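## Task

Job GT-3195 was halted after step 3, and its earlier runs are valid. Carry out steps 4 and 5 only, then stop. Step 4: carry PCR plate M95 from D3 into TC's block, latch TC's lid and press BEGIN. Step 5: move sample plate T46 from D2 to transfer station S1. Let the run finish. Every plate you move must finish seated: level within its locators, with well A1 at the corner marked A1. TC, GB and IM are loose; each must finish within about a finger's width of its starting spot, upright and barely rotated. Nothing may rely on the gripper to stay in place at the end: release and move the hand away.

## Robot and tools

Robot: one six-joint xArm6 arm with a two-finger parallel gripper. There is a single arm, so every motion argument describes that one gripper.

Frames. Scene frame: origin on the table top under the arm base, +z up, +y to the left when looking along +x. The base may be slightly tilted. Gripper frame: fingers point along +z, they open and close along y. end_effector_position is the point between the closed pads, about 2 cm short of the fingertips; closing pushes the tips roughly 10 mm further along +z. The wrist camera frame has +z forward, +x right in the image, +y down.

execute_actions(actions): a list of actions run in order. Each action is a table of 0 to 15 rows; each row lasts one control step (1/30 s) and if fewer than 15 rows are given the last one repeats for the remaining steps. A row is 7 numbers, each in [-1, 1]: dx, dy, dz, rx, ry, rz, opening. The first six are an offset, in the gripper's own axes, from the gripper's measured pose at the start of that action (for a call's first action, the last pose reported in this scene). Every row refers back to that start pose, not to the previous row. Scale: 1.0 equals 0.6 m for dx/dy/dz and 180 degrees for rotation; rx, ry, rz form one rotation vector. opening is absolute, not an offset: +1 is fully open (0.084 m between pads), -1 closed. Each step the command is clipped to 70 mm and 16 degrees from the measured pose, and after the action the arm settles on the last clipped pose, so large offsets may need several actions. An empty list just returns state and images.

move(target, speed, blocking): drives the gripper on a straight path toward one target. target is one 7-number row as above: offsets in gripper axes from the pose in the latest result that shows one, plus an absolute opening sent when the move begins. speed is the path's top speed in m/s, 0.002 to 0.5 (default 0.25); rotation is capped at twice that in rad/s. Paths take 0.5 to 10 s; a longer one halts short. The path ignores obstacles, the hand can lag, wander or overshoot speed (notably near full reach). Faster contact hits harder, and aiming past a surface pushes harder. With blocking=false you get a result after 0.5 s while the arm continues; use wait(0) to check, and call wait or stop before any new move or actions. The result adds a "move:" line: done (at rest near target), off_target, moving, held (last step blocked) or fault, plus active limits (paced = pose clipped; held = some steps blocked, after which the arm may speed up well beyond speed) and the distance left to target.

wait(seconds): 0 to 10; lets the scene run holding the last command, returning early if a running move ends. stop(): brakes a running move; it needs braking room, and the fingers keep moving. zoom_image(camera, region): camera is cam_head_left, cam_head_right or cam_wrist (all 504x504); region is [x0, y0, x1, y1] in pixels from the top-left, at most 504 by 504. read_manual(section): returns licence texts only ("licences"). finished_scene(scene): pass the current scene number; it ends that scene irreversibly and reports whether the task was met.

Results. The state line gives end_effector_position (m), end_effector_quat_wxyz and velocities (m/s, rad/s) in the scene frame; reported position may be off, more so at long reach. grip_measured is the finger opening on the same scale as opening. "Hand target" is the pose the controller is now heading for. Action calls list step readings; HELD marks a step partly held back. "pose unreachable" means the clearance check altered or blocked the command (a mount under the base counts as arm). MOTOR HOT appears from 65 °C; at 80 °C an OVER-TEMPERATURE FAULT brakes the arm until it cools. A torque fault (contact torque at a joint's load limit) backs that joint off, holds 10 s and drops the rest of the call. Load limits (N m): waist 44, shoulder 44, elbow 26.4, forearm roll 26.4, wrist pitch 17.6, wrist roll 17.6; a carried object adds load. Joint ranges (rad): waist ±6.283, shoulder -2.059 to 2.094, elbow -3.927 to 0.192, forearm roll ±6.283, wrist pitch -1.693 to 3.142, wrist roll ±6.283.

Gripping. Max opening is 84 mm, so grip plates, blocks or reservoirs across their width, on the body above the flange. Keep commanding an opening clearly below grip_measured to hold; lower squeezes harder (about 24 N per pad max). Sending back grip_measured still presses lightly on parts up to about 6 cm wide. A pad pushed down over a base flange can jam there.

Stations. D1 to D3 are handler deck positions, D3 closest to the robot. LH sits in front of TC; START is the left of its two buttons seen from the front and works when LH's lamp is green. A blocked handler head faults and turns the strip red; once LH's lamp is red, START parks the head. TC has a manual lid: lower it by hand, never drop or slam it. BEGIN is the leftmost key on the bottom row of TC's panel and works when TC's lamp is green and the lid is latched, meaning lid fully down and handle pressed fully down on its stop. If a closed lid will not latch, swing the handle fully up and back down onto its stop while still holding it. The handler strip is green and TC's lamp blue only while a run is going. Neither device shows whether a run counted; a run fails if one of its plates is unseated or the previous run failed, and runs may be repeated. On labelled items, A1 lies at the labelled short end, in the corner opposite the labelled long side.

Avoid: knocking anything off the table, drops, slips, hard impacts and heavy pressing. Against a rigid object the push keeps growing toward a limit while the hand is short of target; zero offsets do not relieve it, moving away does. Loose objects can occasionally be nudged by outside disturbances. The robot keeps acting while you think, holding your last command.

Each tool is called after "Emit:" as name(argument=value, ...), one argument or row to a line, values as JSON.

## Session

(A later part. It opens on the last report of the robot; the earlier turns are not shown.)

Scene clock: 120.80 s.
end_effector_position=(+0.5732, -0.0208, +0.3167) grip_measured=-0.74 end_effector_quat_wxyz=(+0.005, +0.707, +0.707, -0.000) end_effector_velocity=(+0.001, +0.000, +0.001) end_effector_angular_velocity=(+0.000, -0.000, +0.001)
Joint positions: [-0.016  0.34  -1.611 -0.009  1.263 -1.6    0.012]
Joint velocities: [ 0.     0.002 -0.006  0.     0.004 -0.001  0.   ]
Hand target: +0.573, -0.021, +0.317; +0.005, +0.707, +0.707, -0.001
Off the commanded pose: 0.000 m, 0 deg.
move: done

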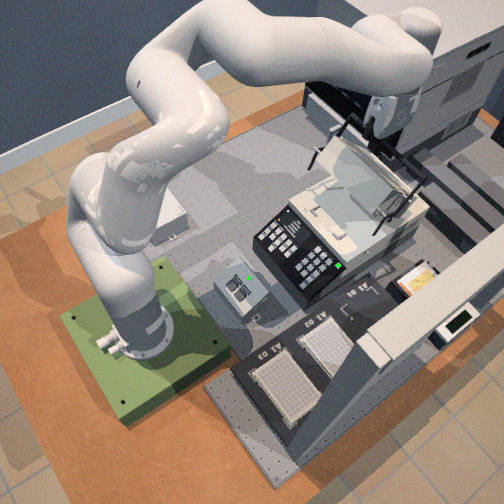

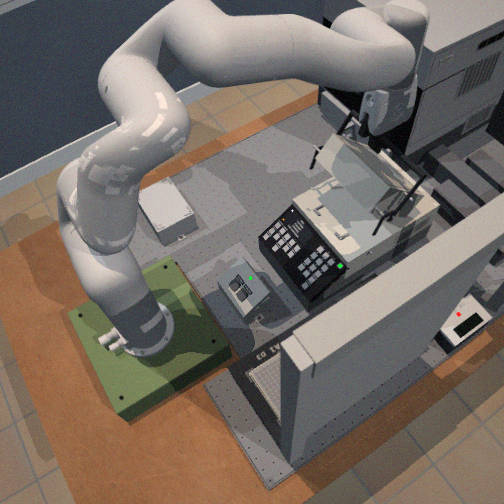

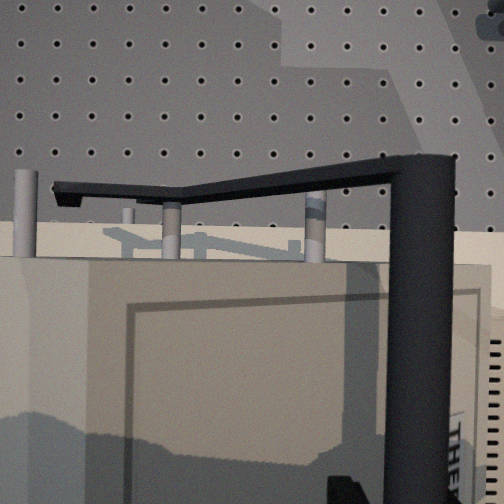

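Working. Continue.

Emit:
move(
  target=[0,0.1,0.003,0,0,0,-1],
  speed=0.02,
)

Emit:
move(
  target=[0,0.05,0.025,0,0,0,-1],
  speed=0.02,
)

Scene clock: 127.13 s.
end_effector_position=(+0.6332, -0.0206, +0.3153) grip_measured=-0.74 end_effector_quat_wxyz=(+0.005, +0.707, +0.707, -0.000) end_effector_velocity=(+0.001, +0.001, +0.001) end_effector_angular_velocity=(+0.000, -0.000, +0.002)
Joint positions: [-0.012  0.599 -1.996 -0.009  1.389 -1.598  0.012]
Joint velocities: [ 0.002  0.005 -0.011  0.     0.005 -0.     0.   ]
Hand target: +0.633, -0.021, +0.315; +0.005, +0.707, +0.707, -0.000
Off the commanded pose: 0.000 m, 0 deg.
move: done

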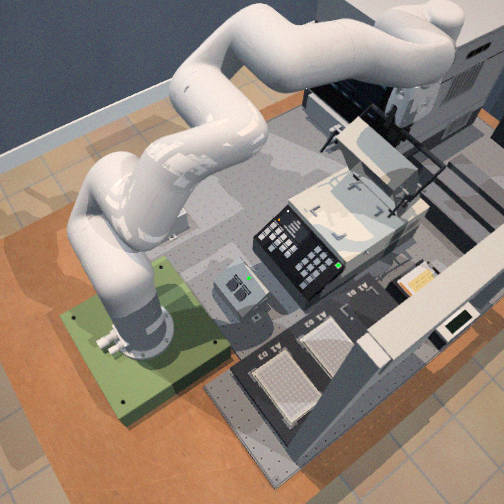

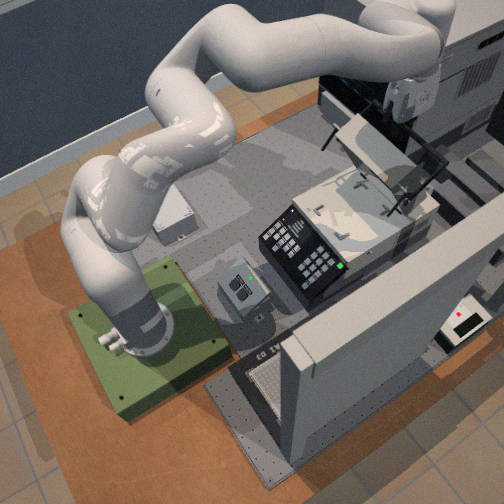

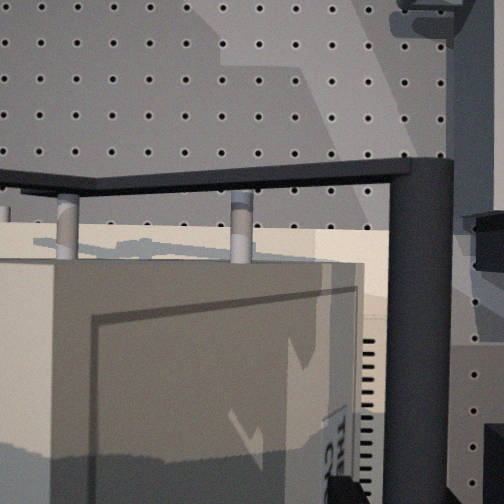

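Scene clock: 129.07 s.
end_effector_position=(+0.6632, -0.0208, +0.3003) grip_measured=-0.74 end_effector_quat_wxyz=(+0.005, +0.707, +0.707, -0.000) end_effector_velocity=(+0.001, +0.000, +0.001) end_effector_angular_velocity=(-0.000, +0.001, +0.001)
Joint positions: [-0.011  0.77  -2.232 -0.009  1.454 -1.597  0.012]
Joint velocities: [ 0.001  0.007 -0.015 -0.     0.009 -0.    -0.   ]
Hand target: +0.663, -0.021, +0.300; +0.005, +0.707, +0.707, -0.000
Off the commanded pose: 0.000 m, 0 deg.
move: done

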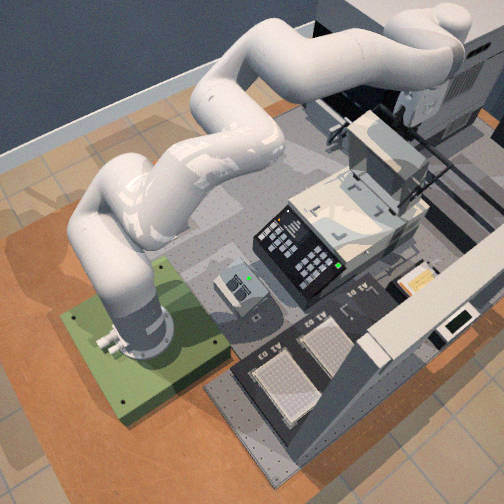

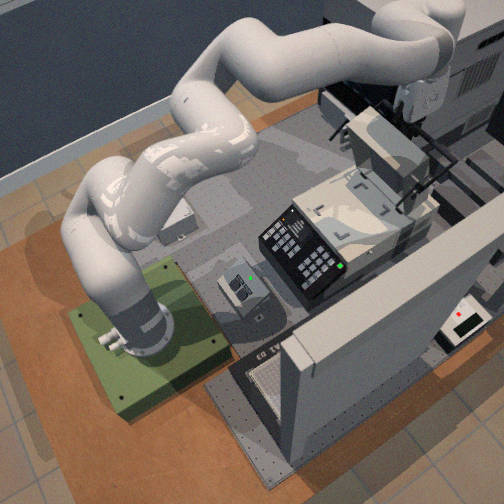

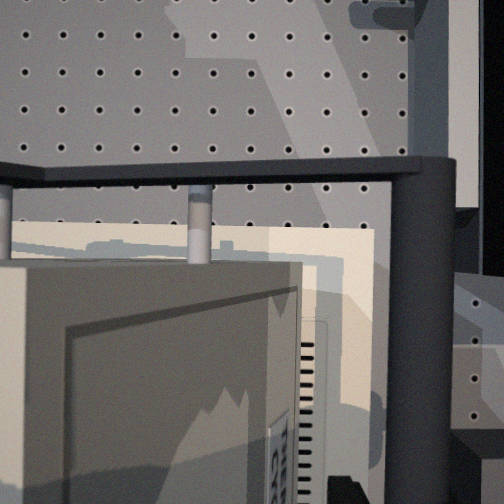

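Emit:
move(
  target=[0,0,0,0,0,0,0.1],
)

Emit:
move(
  target=[0,-0.02,-0.13,0,0,0,0.1],
  speed=0.08,
)

Emit:
move(
  target=[0,-0.4,0,0,0,0,1],
)

Scene clock: 132.07 s.
end_effector_position=(+0.6632, -0.0205, +0.3006) grip_measured=+0.09 end_effector_quat_wxyz=(+0.005, +0.707, +0.707, -0.000) end_effector_velocity=(+0.000, -0.000, +0.001) end_effector_angular_velocity=(-0.001, -0.002, +0.000)
Joint positions: [-0.011  0.77  -2.232 -0.009  1.454 -1.597  0.048]
Joint velocities: [-0.    -0.002 -0.    -0.001 -0.    -0.     0.   ]
Hand target: +0.663, -0.021, +0.300; +0.005, +0.707, +0.707, -0.000
Off the commanded pose: 0.000 m, 0 deg.
move: done

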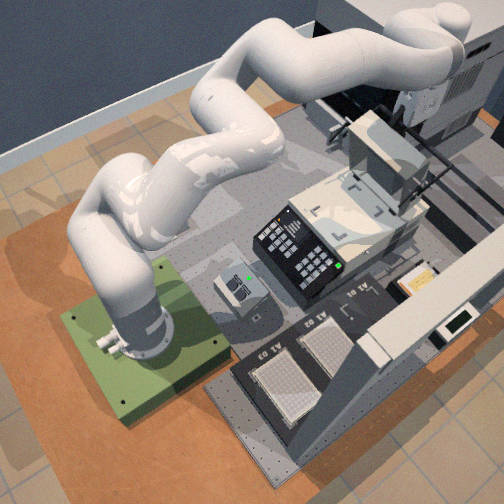

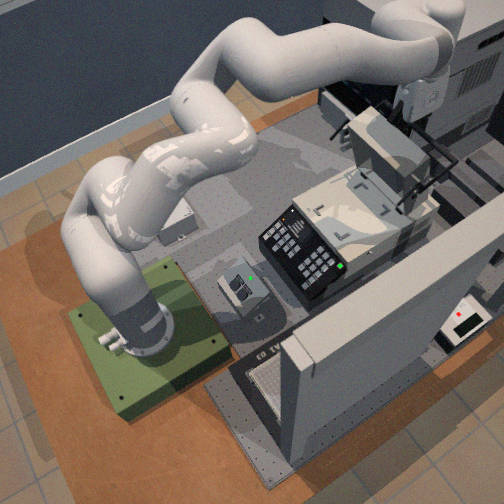

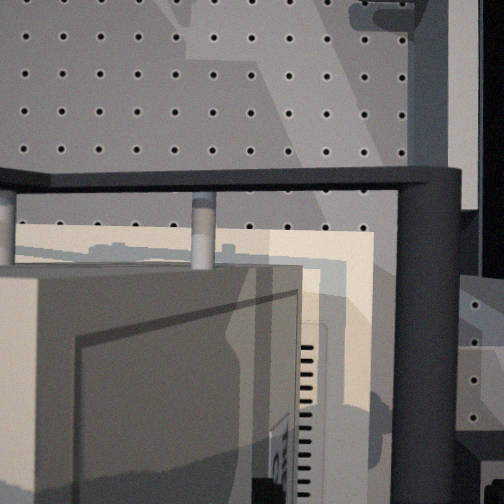

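Scene clock: 133.40 s.
end_effector_position=(+0.6505, -0.0199, +0.3777) grip_measured=+0.09 end_effector_quat_wxyz=(+0.006, +0.707, +0.707, +0.000) end_effector_velocity=(+0.001, +0.000, -0.002) end_effector_angular_velocity=(+0.000, +0.016, +0.000)
Joint positions: [-0.01   0.844 -2.586 -0.009  1.734 -1.599  0.048]
Joint velocities: [ 0.     0.091 -0.157 -0.     0.083 -0.001  0.   ]
Hand target: +0.651, -0.020, +0.378; +0.006, +0.707, +0.707, +0.000
Off the commanded pose: 0.001 m, 0 deg.
move: done

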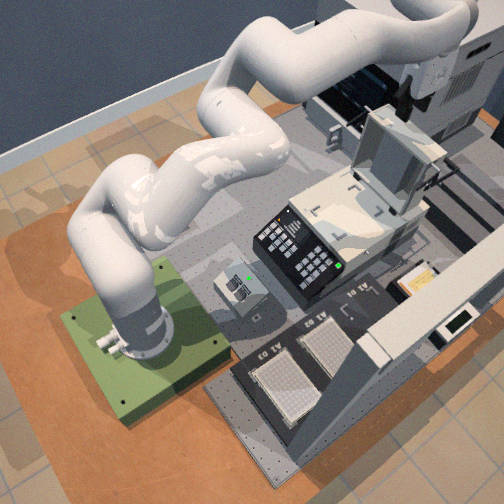

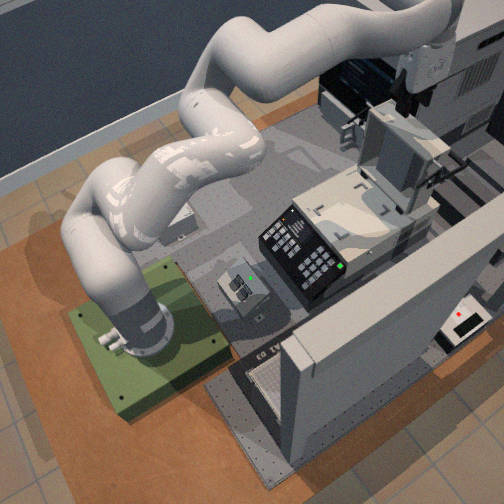

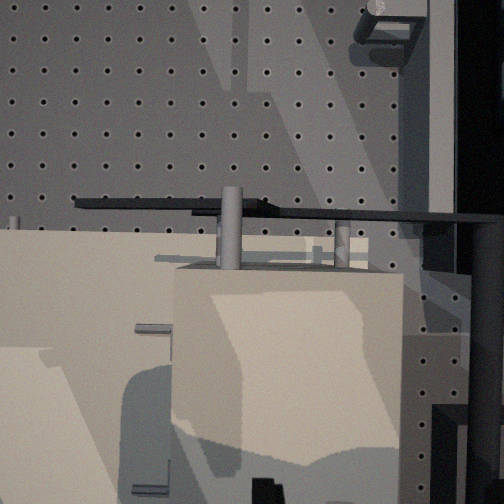

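Scene clock: 134.90 s.
end_effector_position=(+0.4107, -0.0204, +0.3756) grip_measured=+1.00 end_effector_quat_wxyz=(+0.005, +0.707, +0.707, -0.000) end_effector_velocity=(-0.001, +0.000, +0.003) end_effector_angular_velocity=(-0.000, -0.009, +0.000)
Joint positions: [-0.027 -0.248 -1.08  -0.009  1.321 -1.612  0.084]
Joint velocities: [ 0.    -0.01   0.005  0.    -0.003 -0.     0.   ]
Hand target: +0.411, -0.020, +0.376; +0.006, +0.707, +0.707, +0.000
Off the commanded pose: 0.000 m, 0 deg.
move: done

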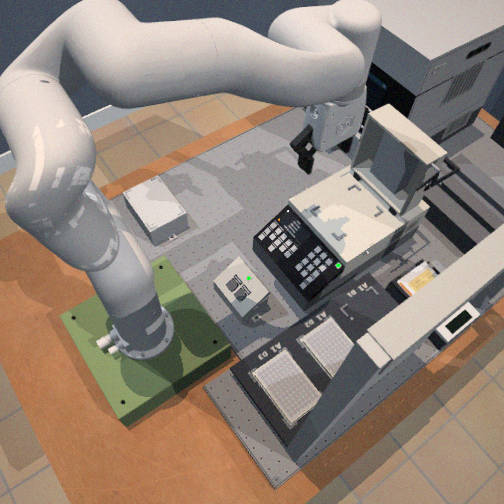

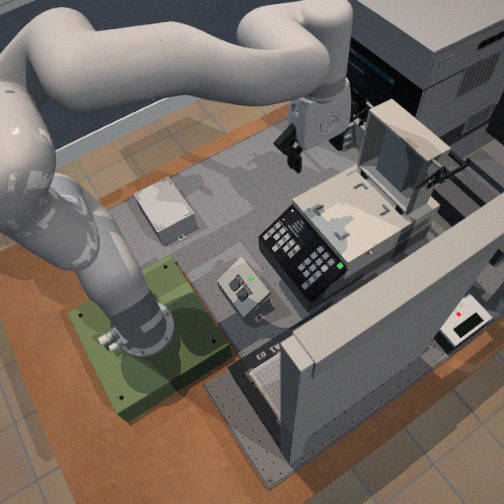

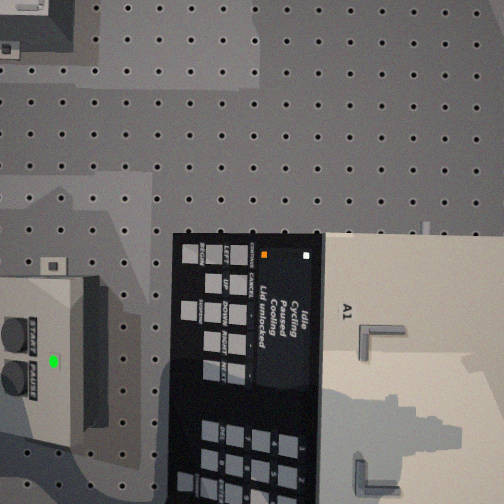

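Emit:
move(
  target=[-0.35,-0.3,0.1,0,0,0,1],
)

Scene clock: 141.73 s.
end_effector_position=(+0.2317, -0.2314, +0.3167) grip_measured=+1.00 end_effector_quat_wxyz=(+0.006, +0.707, +0.707, -0.001) end_effector_velocity=(-0.001, -0.001, -0.000) end_effector_angular_velocity=(+0.001, -0.001, -0.001)
Joint positions: [-0.766 -0.538 -0.67  -0.003  1.196 -2.353  0.084]
Joint velocities: [-0.006  0.001  0.     0.001 -0.001 -0.005 -0.   ]
Hand target: +0.231, -0.232, +0.317; +0.006, +0.707, +0.707, -0.001
Off the commanded pose: 0.001 m, 0 deg.
move: done

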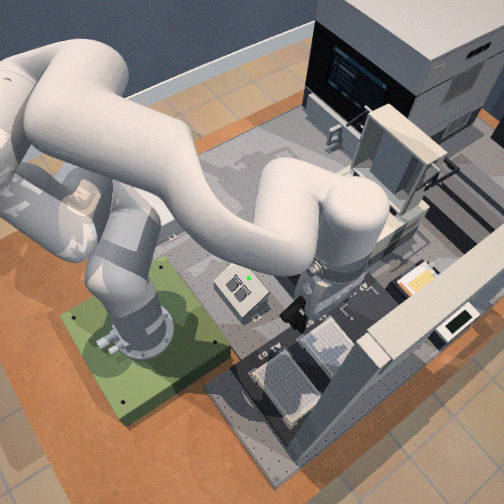

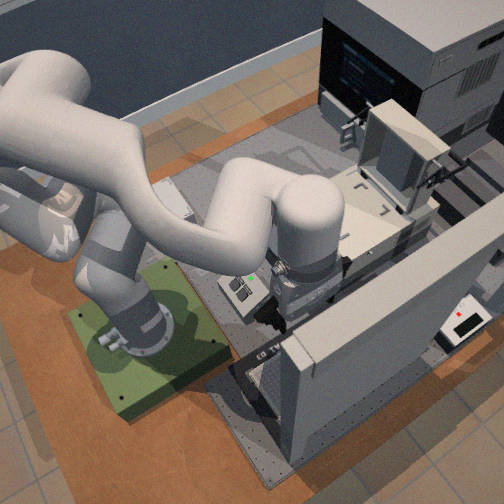

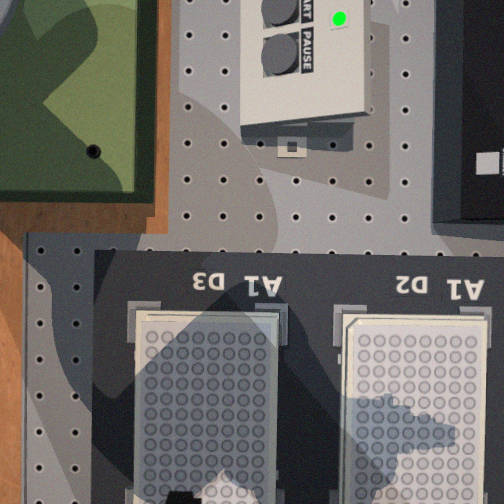

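Emit:
zoom_image(
  camera="cam_wrist",
  region=[100,270,504,504],
)

Emit:
move(
  target=[-0.05,-0.1,0.2,0,0,0,1],
  speed=0.15,
)

Region (100, 270, 504, 504) of cam_wrist's 504x504 image, scaled by 1.248, with more detail than that image has; it fills the top 292 rows of this view, and the rest is white.

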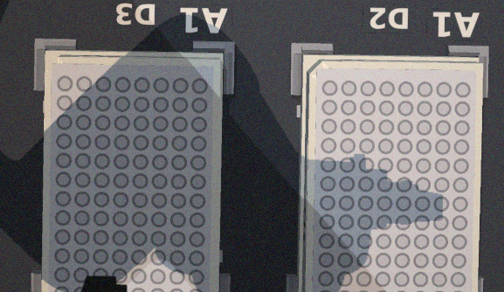

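Scene clock: 146.93 s.
end_effector_position=(+0.1725, -0.2630, +0.1971) grip_measured=+1.00 end_effector_quat_wxyz=(+0.006, +0.707, +0.707, -0.002) end_effector_velocity=(-0.001, +0.000, -0.002) end_effector_angular_velocity=(+0.002, +0.001, -0.002)
Joint positions: [-0.973 -0.422 -0.393 -0.001  0.801 -2.56   0.084]
Joint velocities: [-0.003  0.003  0.003  0.    -0.004 -0.001 -0.   ]
Hand target: +0.172, -0.263, +0.197; +0.006, +0.707, +0.707, -0.002
Off the commanded pose: 0.001 m, 0 deg.
move: done

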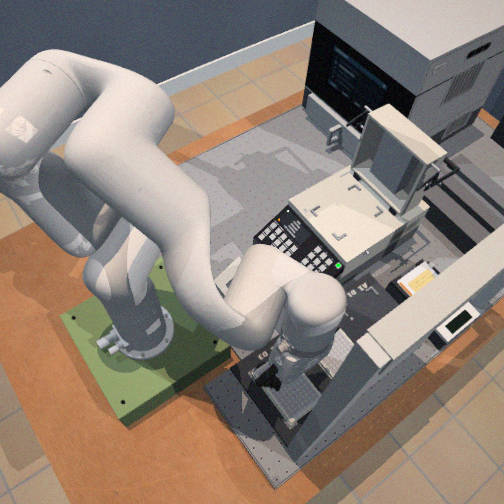

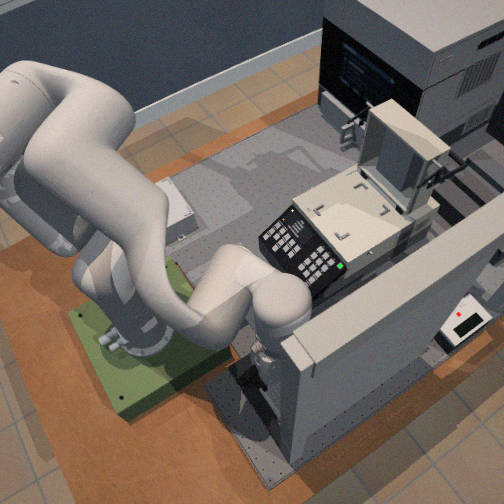

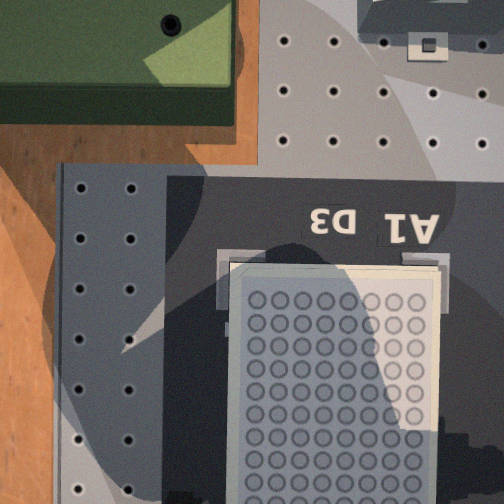

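Emit:
move(
  target=[0.018,0.002,0.13,0,0,0,1],
  speed=0.08,
)

Emit:
move(
  target=[0,0,0.064,0,0,0,1],
  speed=0.03,
)

Scene clock: 156.03 s.
end_effector_position=(+0.1742, -0.2532, +0.1192) grip_measured=+1.00 end_effector_quat_wxyz=(+0.007, +0.707, +0.707, -0.002) end_effector_velocity=(+0.000, +0.001, -0.001) end_effector_angular_velocity=(+0.001, +0.001, +0.001)
Joint positions: [-0.951 -0.199 -0.297 -0.003  0.481 -2.537  0.084]
Joint velocities: [ 0.001  0.005  0.001 -0.    -0.004  0.     0.   ]
Hand target: +0.174, -0.253, +0.119; +0.006, +0.707, +0.707, -0.002
Off the commanded pose: 0.000 m, 0 deg.
move: done

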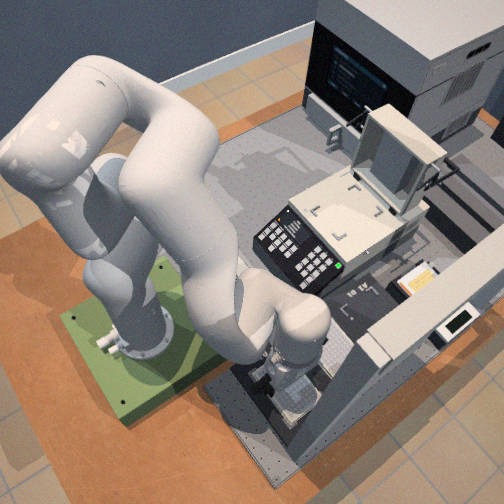

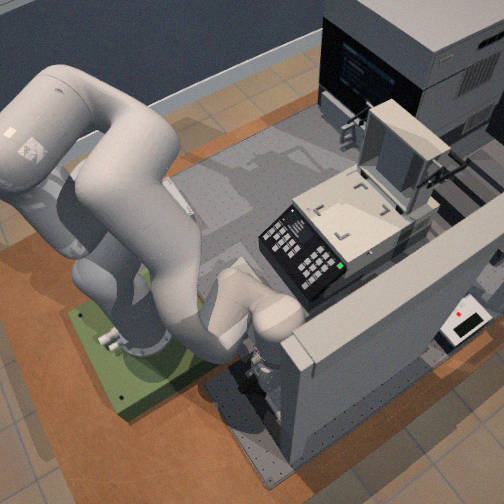

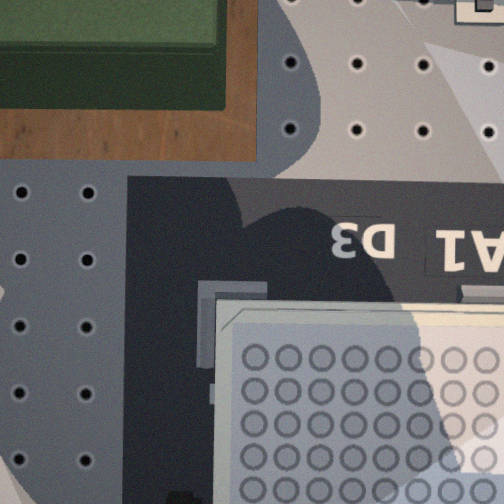

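Scene clock: 157.60 s.
end_effector_position=(+0.1744, -0.2536, +0.0810) grip_measured=+1.00 end_effector_quat_wxyz=(+0.007, +0.707, +0.707, -0.002) end_effector_velocity=(+0.000, -0.001, -0.000) end_effector_angular_velocity=(-0.002, -0.002, -0.000)
Joint positions: [-0.952 -0.033 -0.296 -0.005  0.313 -2.535  0.084]
Joint velocities: [-0.     0.003 -0.001 -0.    -0.005 -0.     0.   ]
Hand target: +0.174, -0.254, +0.081; +0.007, +0.707, +0.707, -0.002
Off the commanded pose: 0.000 m, 0 deg.
move: done

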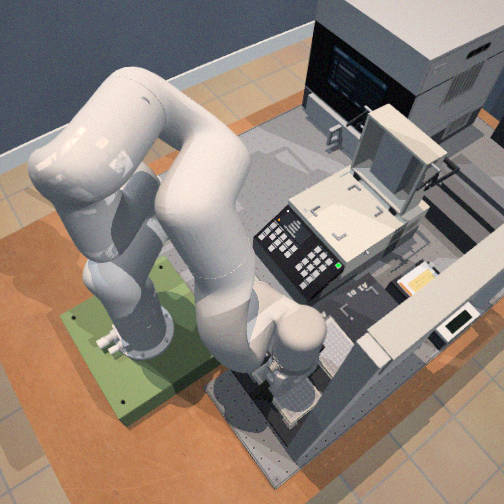

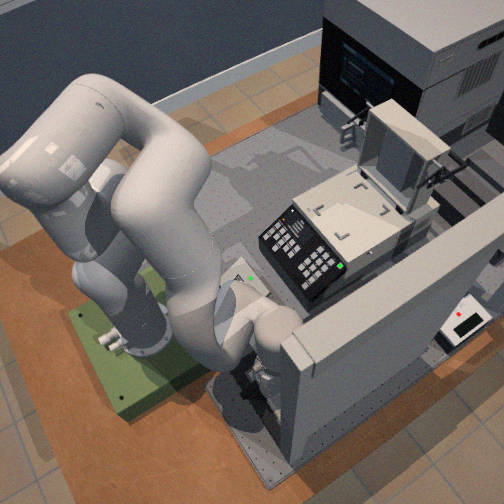

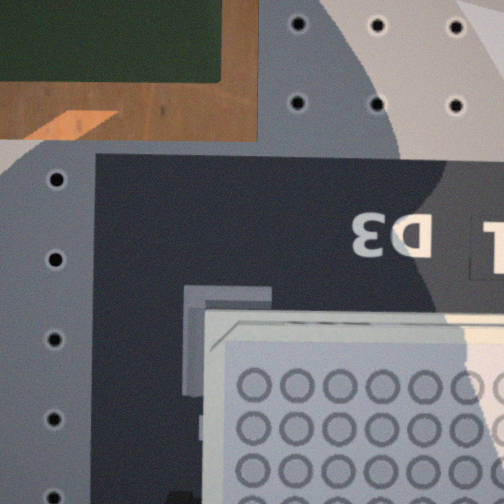

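Emit:
move(
  target=[0,0.002,0,0,0,0,0.5],
  speed=0.01,
)

Emit:
move(
  target=[0,0,-0.37,0,0,0,0.5],
  speed=0.12,
)

Emit:
move(
  target=[0.365,0.35,0,0,0,-0.5,0.5],
  speed=0.15,
)

Scene clock: 161.10 s.
end_effector_position=(+0.1757, -0.2538, +0.0811) grip_measured=+0.93 end_effector_quat_wxyz=(+0.007, +0.707, +0.707, -0.002) end_effector_velocity=(+0.001, -0.000, +0.000) end_effector_angular_velocity=(-0.000, -0.000, +0.000)
Joint positions: [-0.949 -0.031 -0.298 -0.005  0.313 -2.532  0.082]
Joint velocities: [ 0.001  0.001 -0.001  0.    -0.     0.001  0.   ]
Hand target: +0.176, -0.254, +0.081; +0.007, +0.707, +0.707, -0.002
Off the commanded pose: 0.000 m, 0 deg.
move: done

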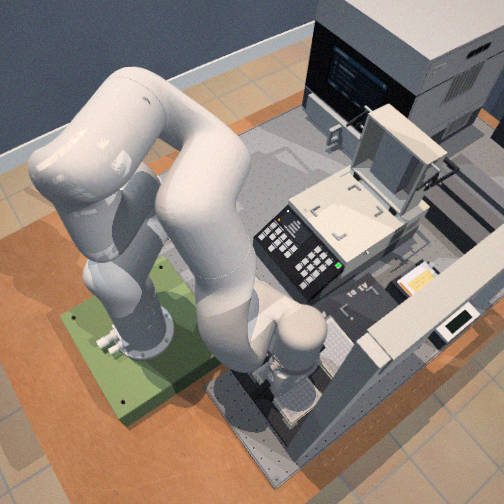

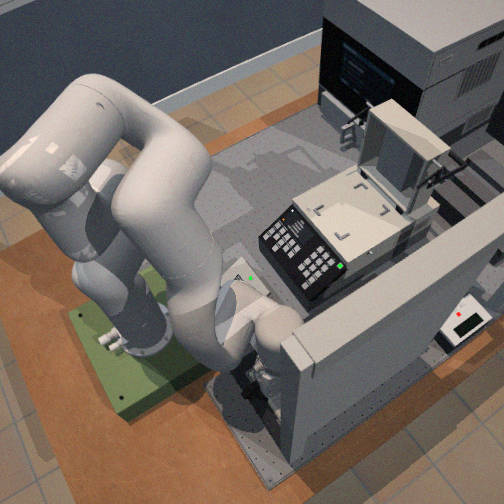

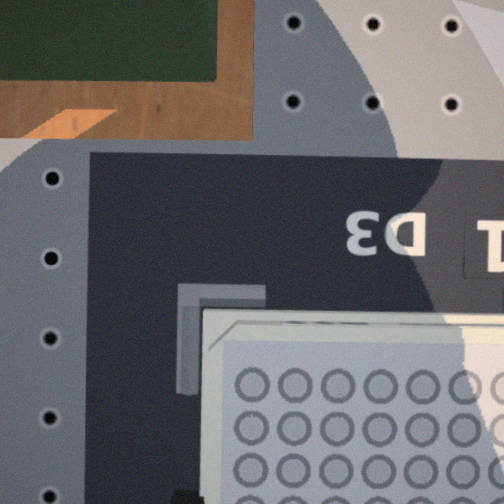

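Scene clock: 163.33 s.
end_effector_position=(+0.1743, -0.2511, +0.3026) grip_measured=+0.93 end_effector_quat_wxyz=(+0.006, +0.707, +0.707, -0.002) end_effector_velocity=(+0.001, -0.000, +0.002) end_effector_angular_velocity=(-0.002, -0.001, +0.001)
Joint positions: [-0.947 -0.618 -0.575 -0.001  1.178 -2.534  0.082]
Joint velocities: [ 0.001 -0.001 -0.005 -0.     0.004 -0.     0.   ]
Hand target: +0.174, -0.251, +0.303; +0.007, +0.707, +0.707, -0.002
Off the commanded pose: 0.001 m, 0 deg.
move: done

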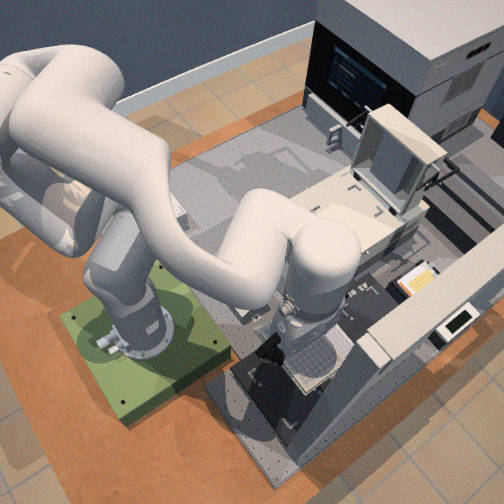

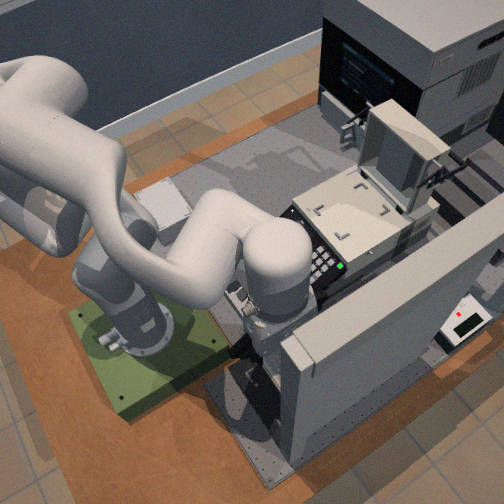

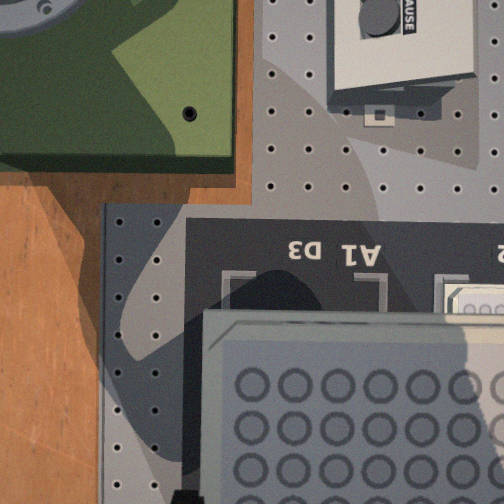

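Scene clock: 168.90 s.
end_effector_position=(+0.3837, -0.0312, +0.3016) grip_measured=+0.93 end_effector_quat_wxyz=(+0.004, -0.000, +1.000, -0.005) end_effector_velocity=(+0.001, -0.000, +0.000) end_effector_angular_velocity=(+0.000, -0.000, +0.003)
Joint positions: [-0.058 -0.309 -0.811 -0.011  1.111 -3.212  0.082]
Joint velocities: [-0.001  0.002 -0.003  0.     0.    -0.004 -0.   ]
Hand target: +0.384, -0.031, +0.302; +0.004, -0.000, +1.000, -0.005
Off the commanded pose: 0.001 m, 0 deg.
move: done

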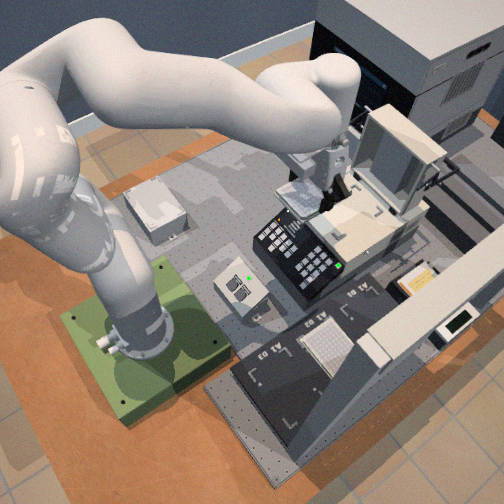

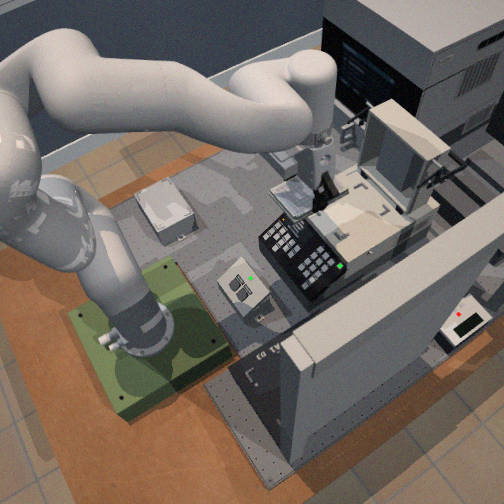

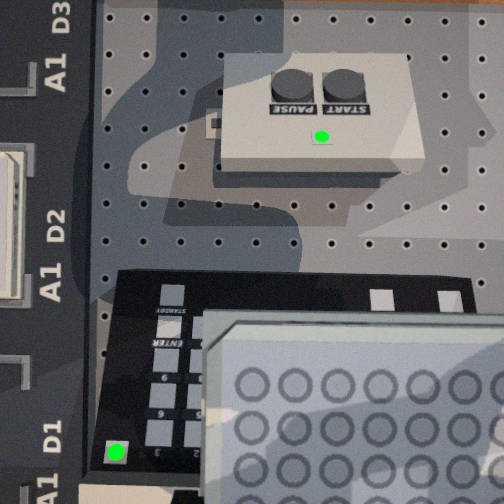

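Emit:
move(
  target=[-0.207,-0.012,0.08,0,0,0,0.5],
  speed=0.1,
)

Scene clock: 174.57 s.
end_effector_position=(+0.5082, -0.0386, +0.2548) grip_measured=+0.93 end_effector_quat_wxyz=(+0.004, -0.000, +1.000, -0.005) end_effector_velocity=(+0.000, +0.000, -0.001) end_effector_angular_velocity=(+0.000, +0.002, -0.001)
Joint positions: [-0.055  0.16  -1.185 -0.012  1.016 -3.207  0.082]
Joint velocities: [ 0.001  0.003 -0.002  0.     0.001  0.001 -0.   ]
Hand target: +0.508, -0.039, +0.254; +0.004, -0.000, +1.000, -0.005
Off the commanded pose: 0.000 m, 0 deg.
move: done

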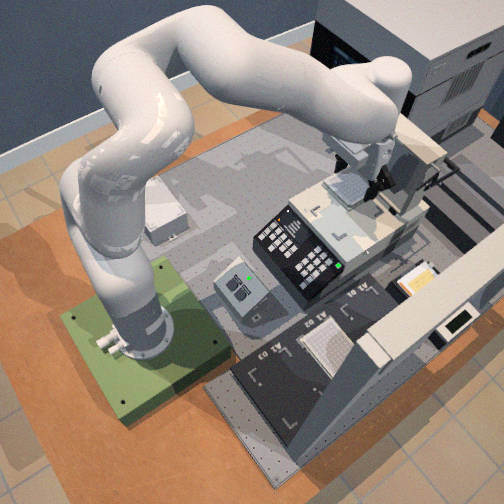

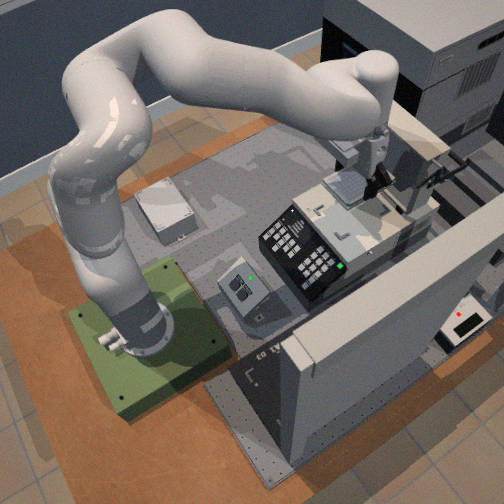

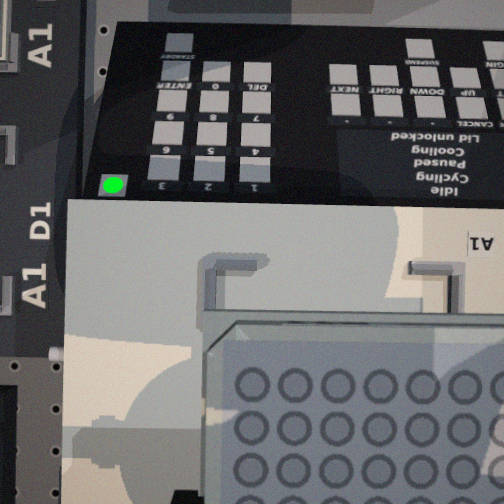

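Emit:
move(
  target=[0.008,0,0.065,0,0,0.012,0.5],
  speed=0.03,
)

Scene clock: 182.83 s.
end_effector_position=(+0.5038, -0.0390, +0.2159) grip_measured=+0.93 end_effector_quat_wxyz=(+0.004, +0.019, +1.000, -0.005) end_effector_velocity=(+0.001, -0.001, +0.001) end_effector_angular_velocity=(-0.000, -0.005, -0.002)
Joint positions: [-0.057  0.195 -1.112 -0.013  0.908 -3.169  0.082]
Joint velocities: [-0.002 -0.002 -0.    -0.    -0.003  0.001 -0.   ]
Hand target: +0.504, -0.039, +0.216; +0.004, +0.019, +1.000, -0.005
Off the commanded pose: 0.000 m, 0 deg.
move: done

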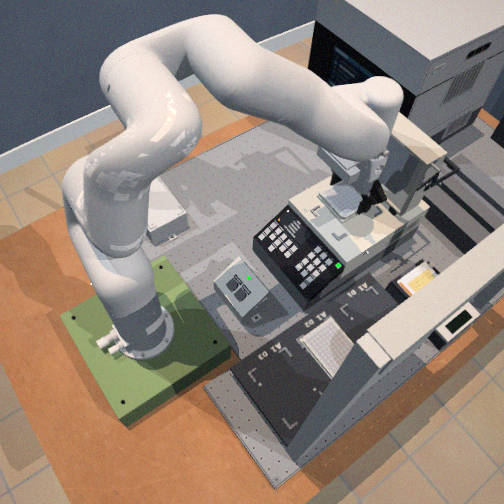

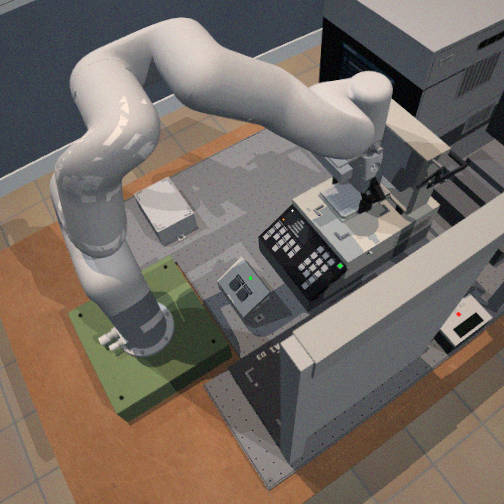

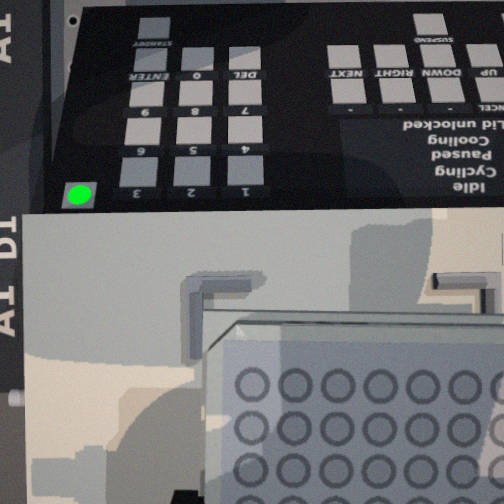

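Emit:
move(
  target=[0.002,0,0.022,0,0,-0.005,0.5],
  speed=0.01,
)

Scene clock: 188.73 s.
end_effector_position=(+0.5026, -0.0391, +0.2027) grip_measured=+0.93 end_effector_quat_wxyz=(+0.004, +0.011, +1.000, -0.005) end_effector_velocity=(+0.000, -0.000, -0.000) end_effector_angular_velocity=(-0.000, -0.002, +0.001)
Joint positions: [-0.057  0.211 -1.093 -0.013  0.872 -3.185  0.082]
Joint velocities: [-0.     0.001  0.     0.    -0.003 -0.002 -0.   ]
Hand target: +0.503, -0.039, +0.203; +0.004, +0.011, +1.000, -0.005
Off the commanded pose: 0.000 m, 0 deg.
move: done

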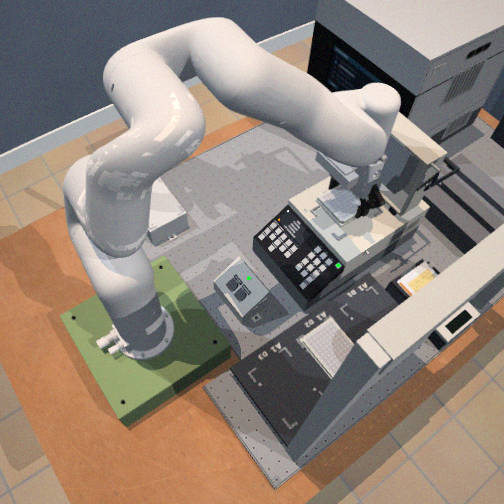

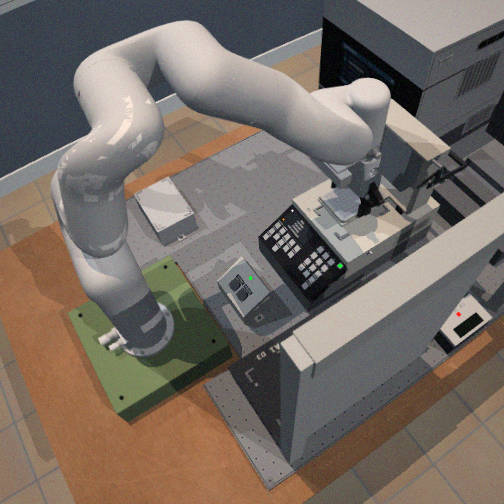

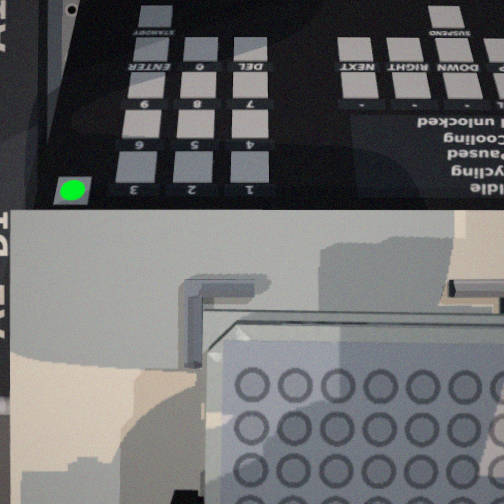

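Emit:
move(
  target=[0,0,0.03,0,0,0,0.5],
  speed=0.006,
)

Scene clock: 193.73 s.
end_effector_position=(+0.5027, -0.0393, +0.1847) grip_measured=+0.93 end_effector_quat_wxyz=(+0.004, +0.011, +1.000, -0.005) end_effector_velocity=(+0.001, +0.000, +0.001) end_effector_angular_velocity=(-0.000, -0.004, +0.001)
Joint positions: [-0.058  0.241 -1.076 -0.014  0.825 -3.184  0.082]
Joint velocities: [ 0.001 -0.002  0.    -0.    -0.002  0.    -0.   ]
Hand target: +0.503, -0.039, +0.185; +0.004, +0.011, +1.000, -0.005
Off the commanded pose: 0.000 m, 0 deg.
move: done

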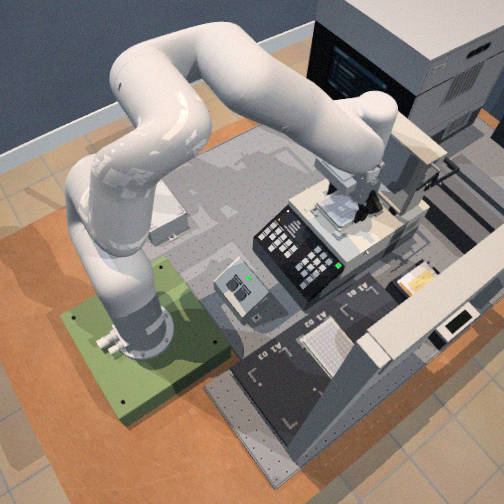

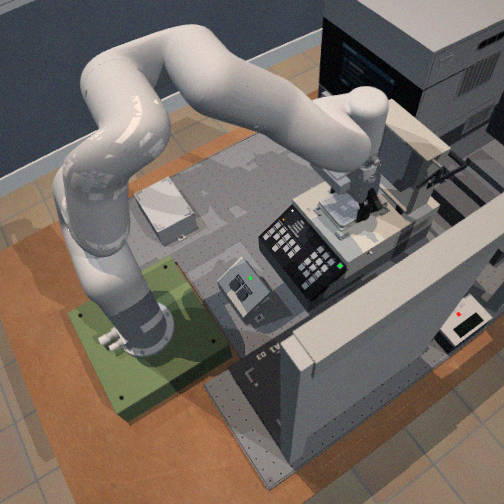

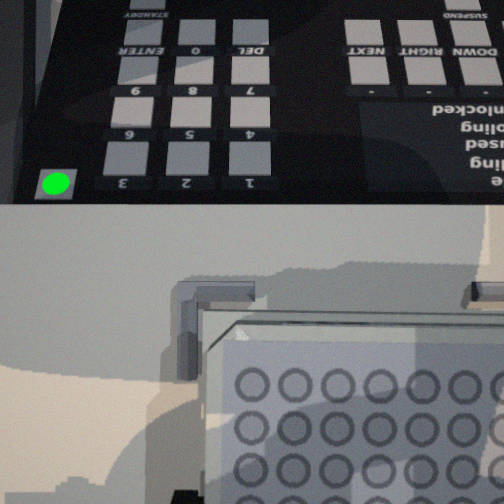

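Emit:
move(
  target=[0.001,0,0.032,0,0,0,0.5],
  speed=0.006,
)

Scene clock: 198.97 s.
end_effector_position=(+0.5027, -0.0397, +0.1662) grip_measured=+0.94 end_effector_quat_wxyz=(+0.005, +0.011, +1.000, -0.005) end_effector_velocity=(-0.000, -0.000, -0.001) end_effector_angular_velocity=(+0.001, +0.001, -0.002)
Joint positions: [-0.058  0.273 -1.059 -0.015  0.775 -3.184  0.082]
Joint velocities: [-0.001  0.002  0.     0.001 -0.001 -0.    -0.   ]
Hand target: +0.502, -0.039, +0.166; +0.004, +0.011, +1.000, -0.005
Off the commanded pose: 0.001 m, 0 deg.
move: done

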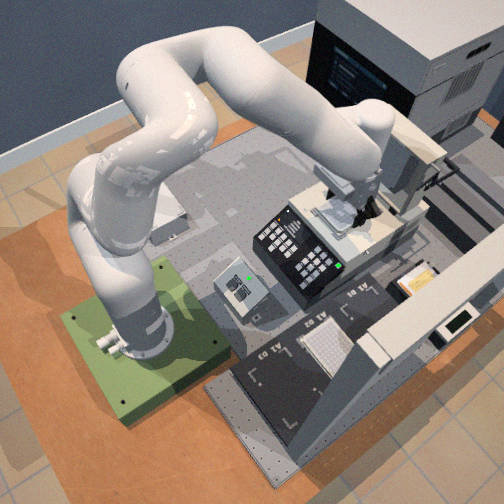

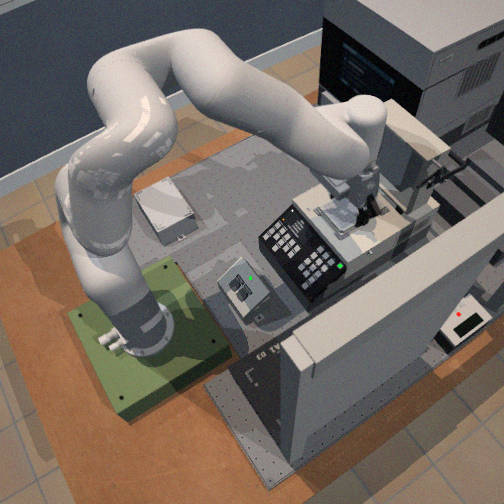

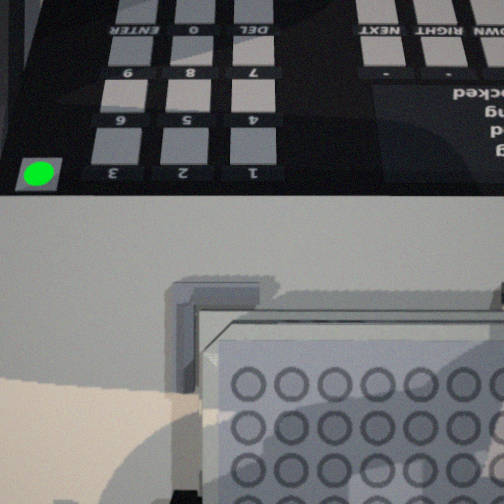

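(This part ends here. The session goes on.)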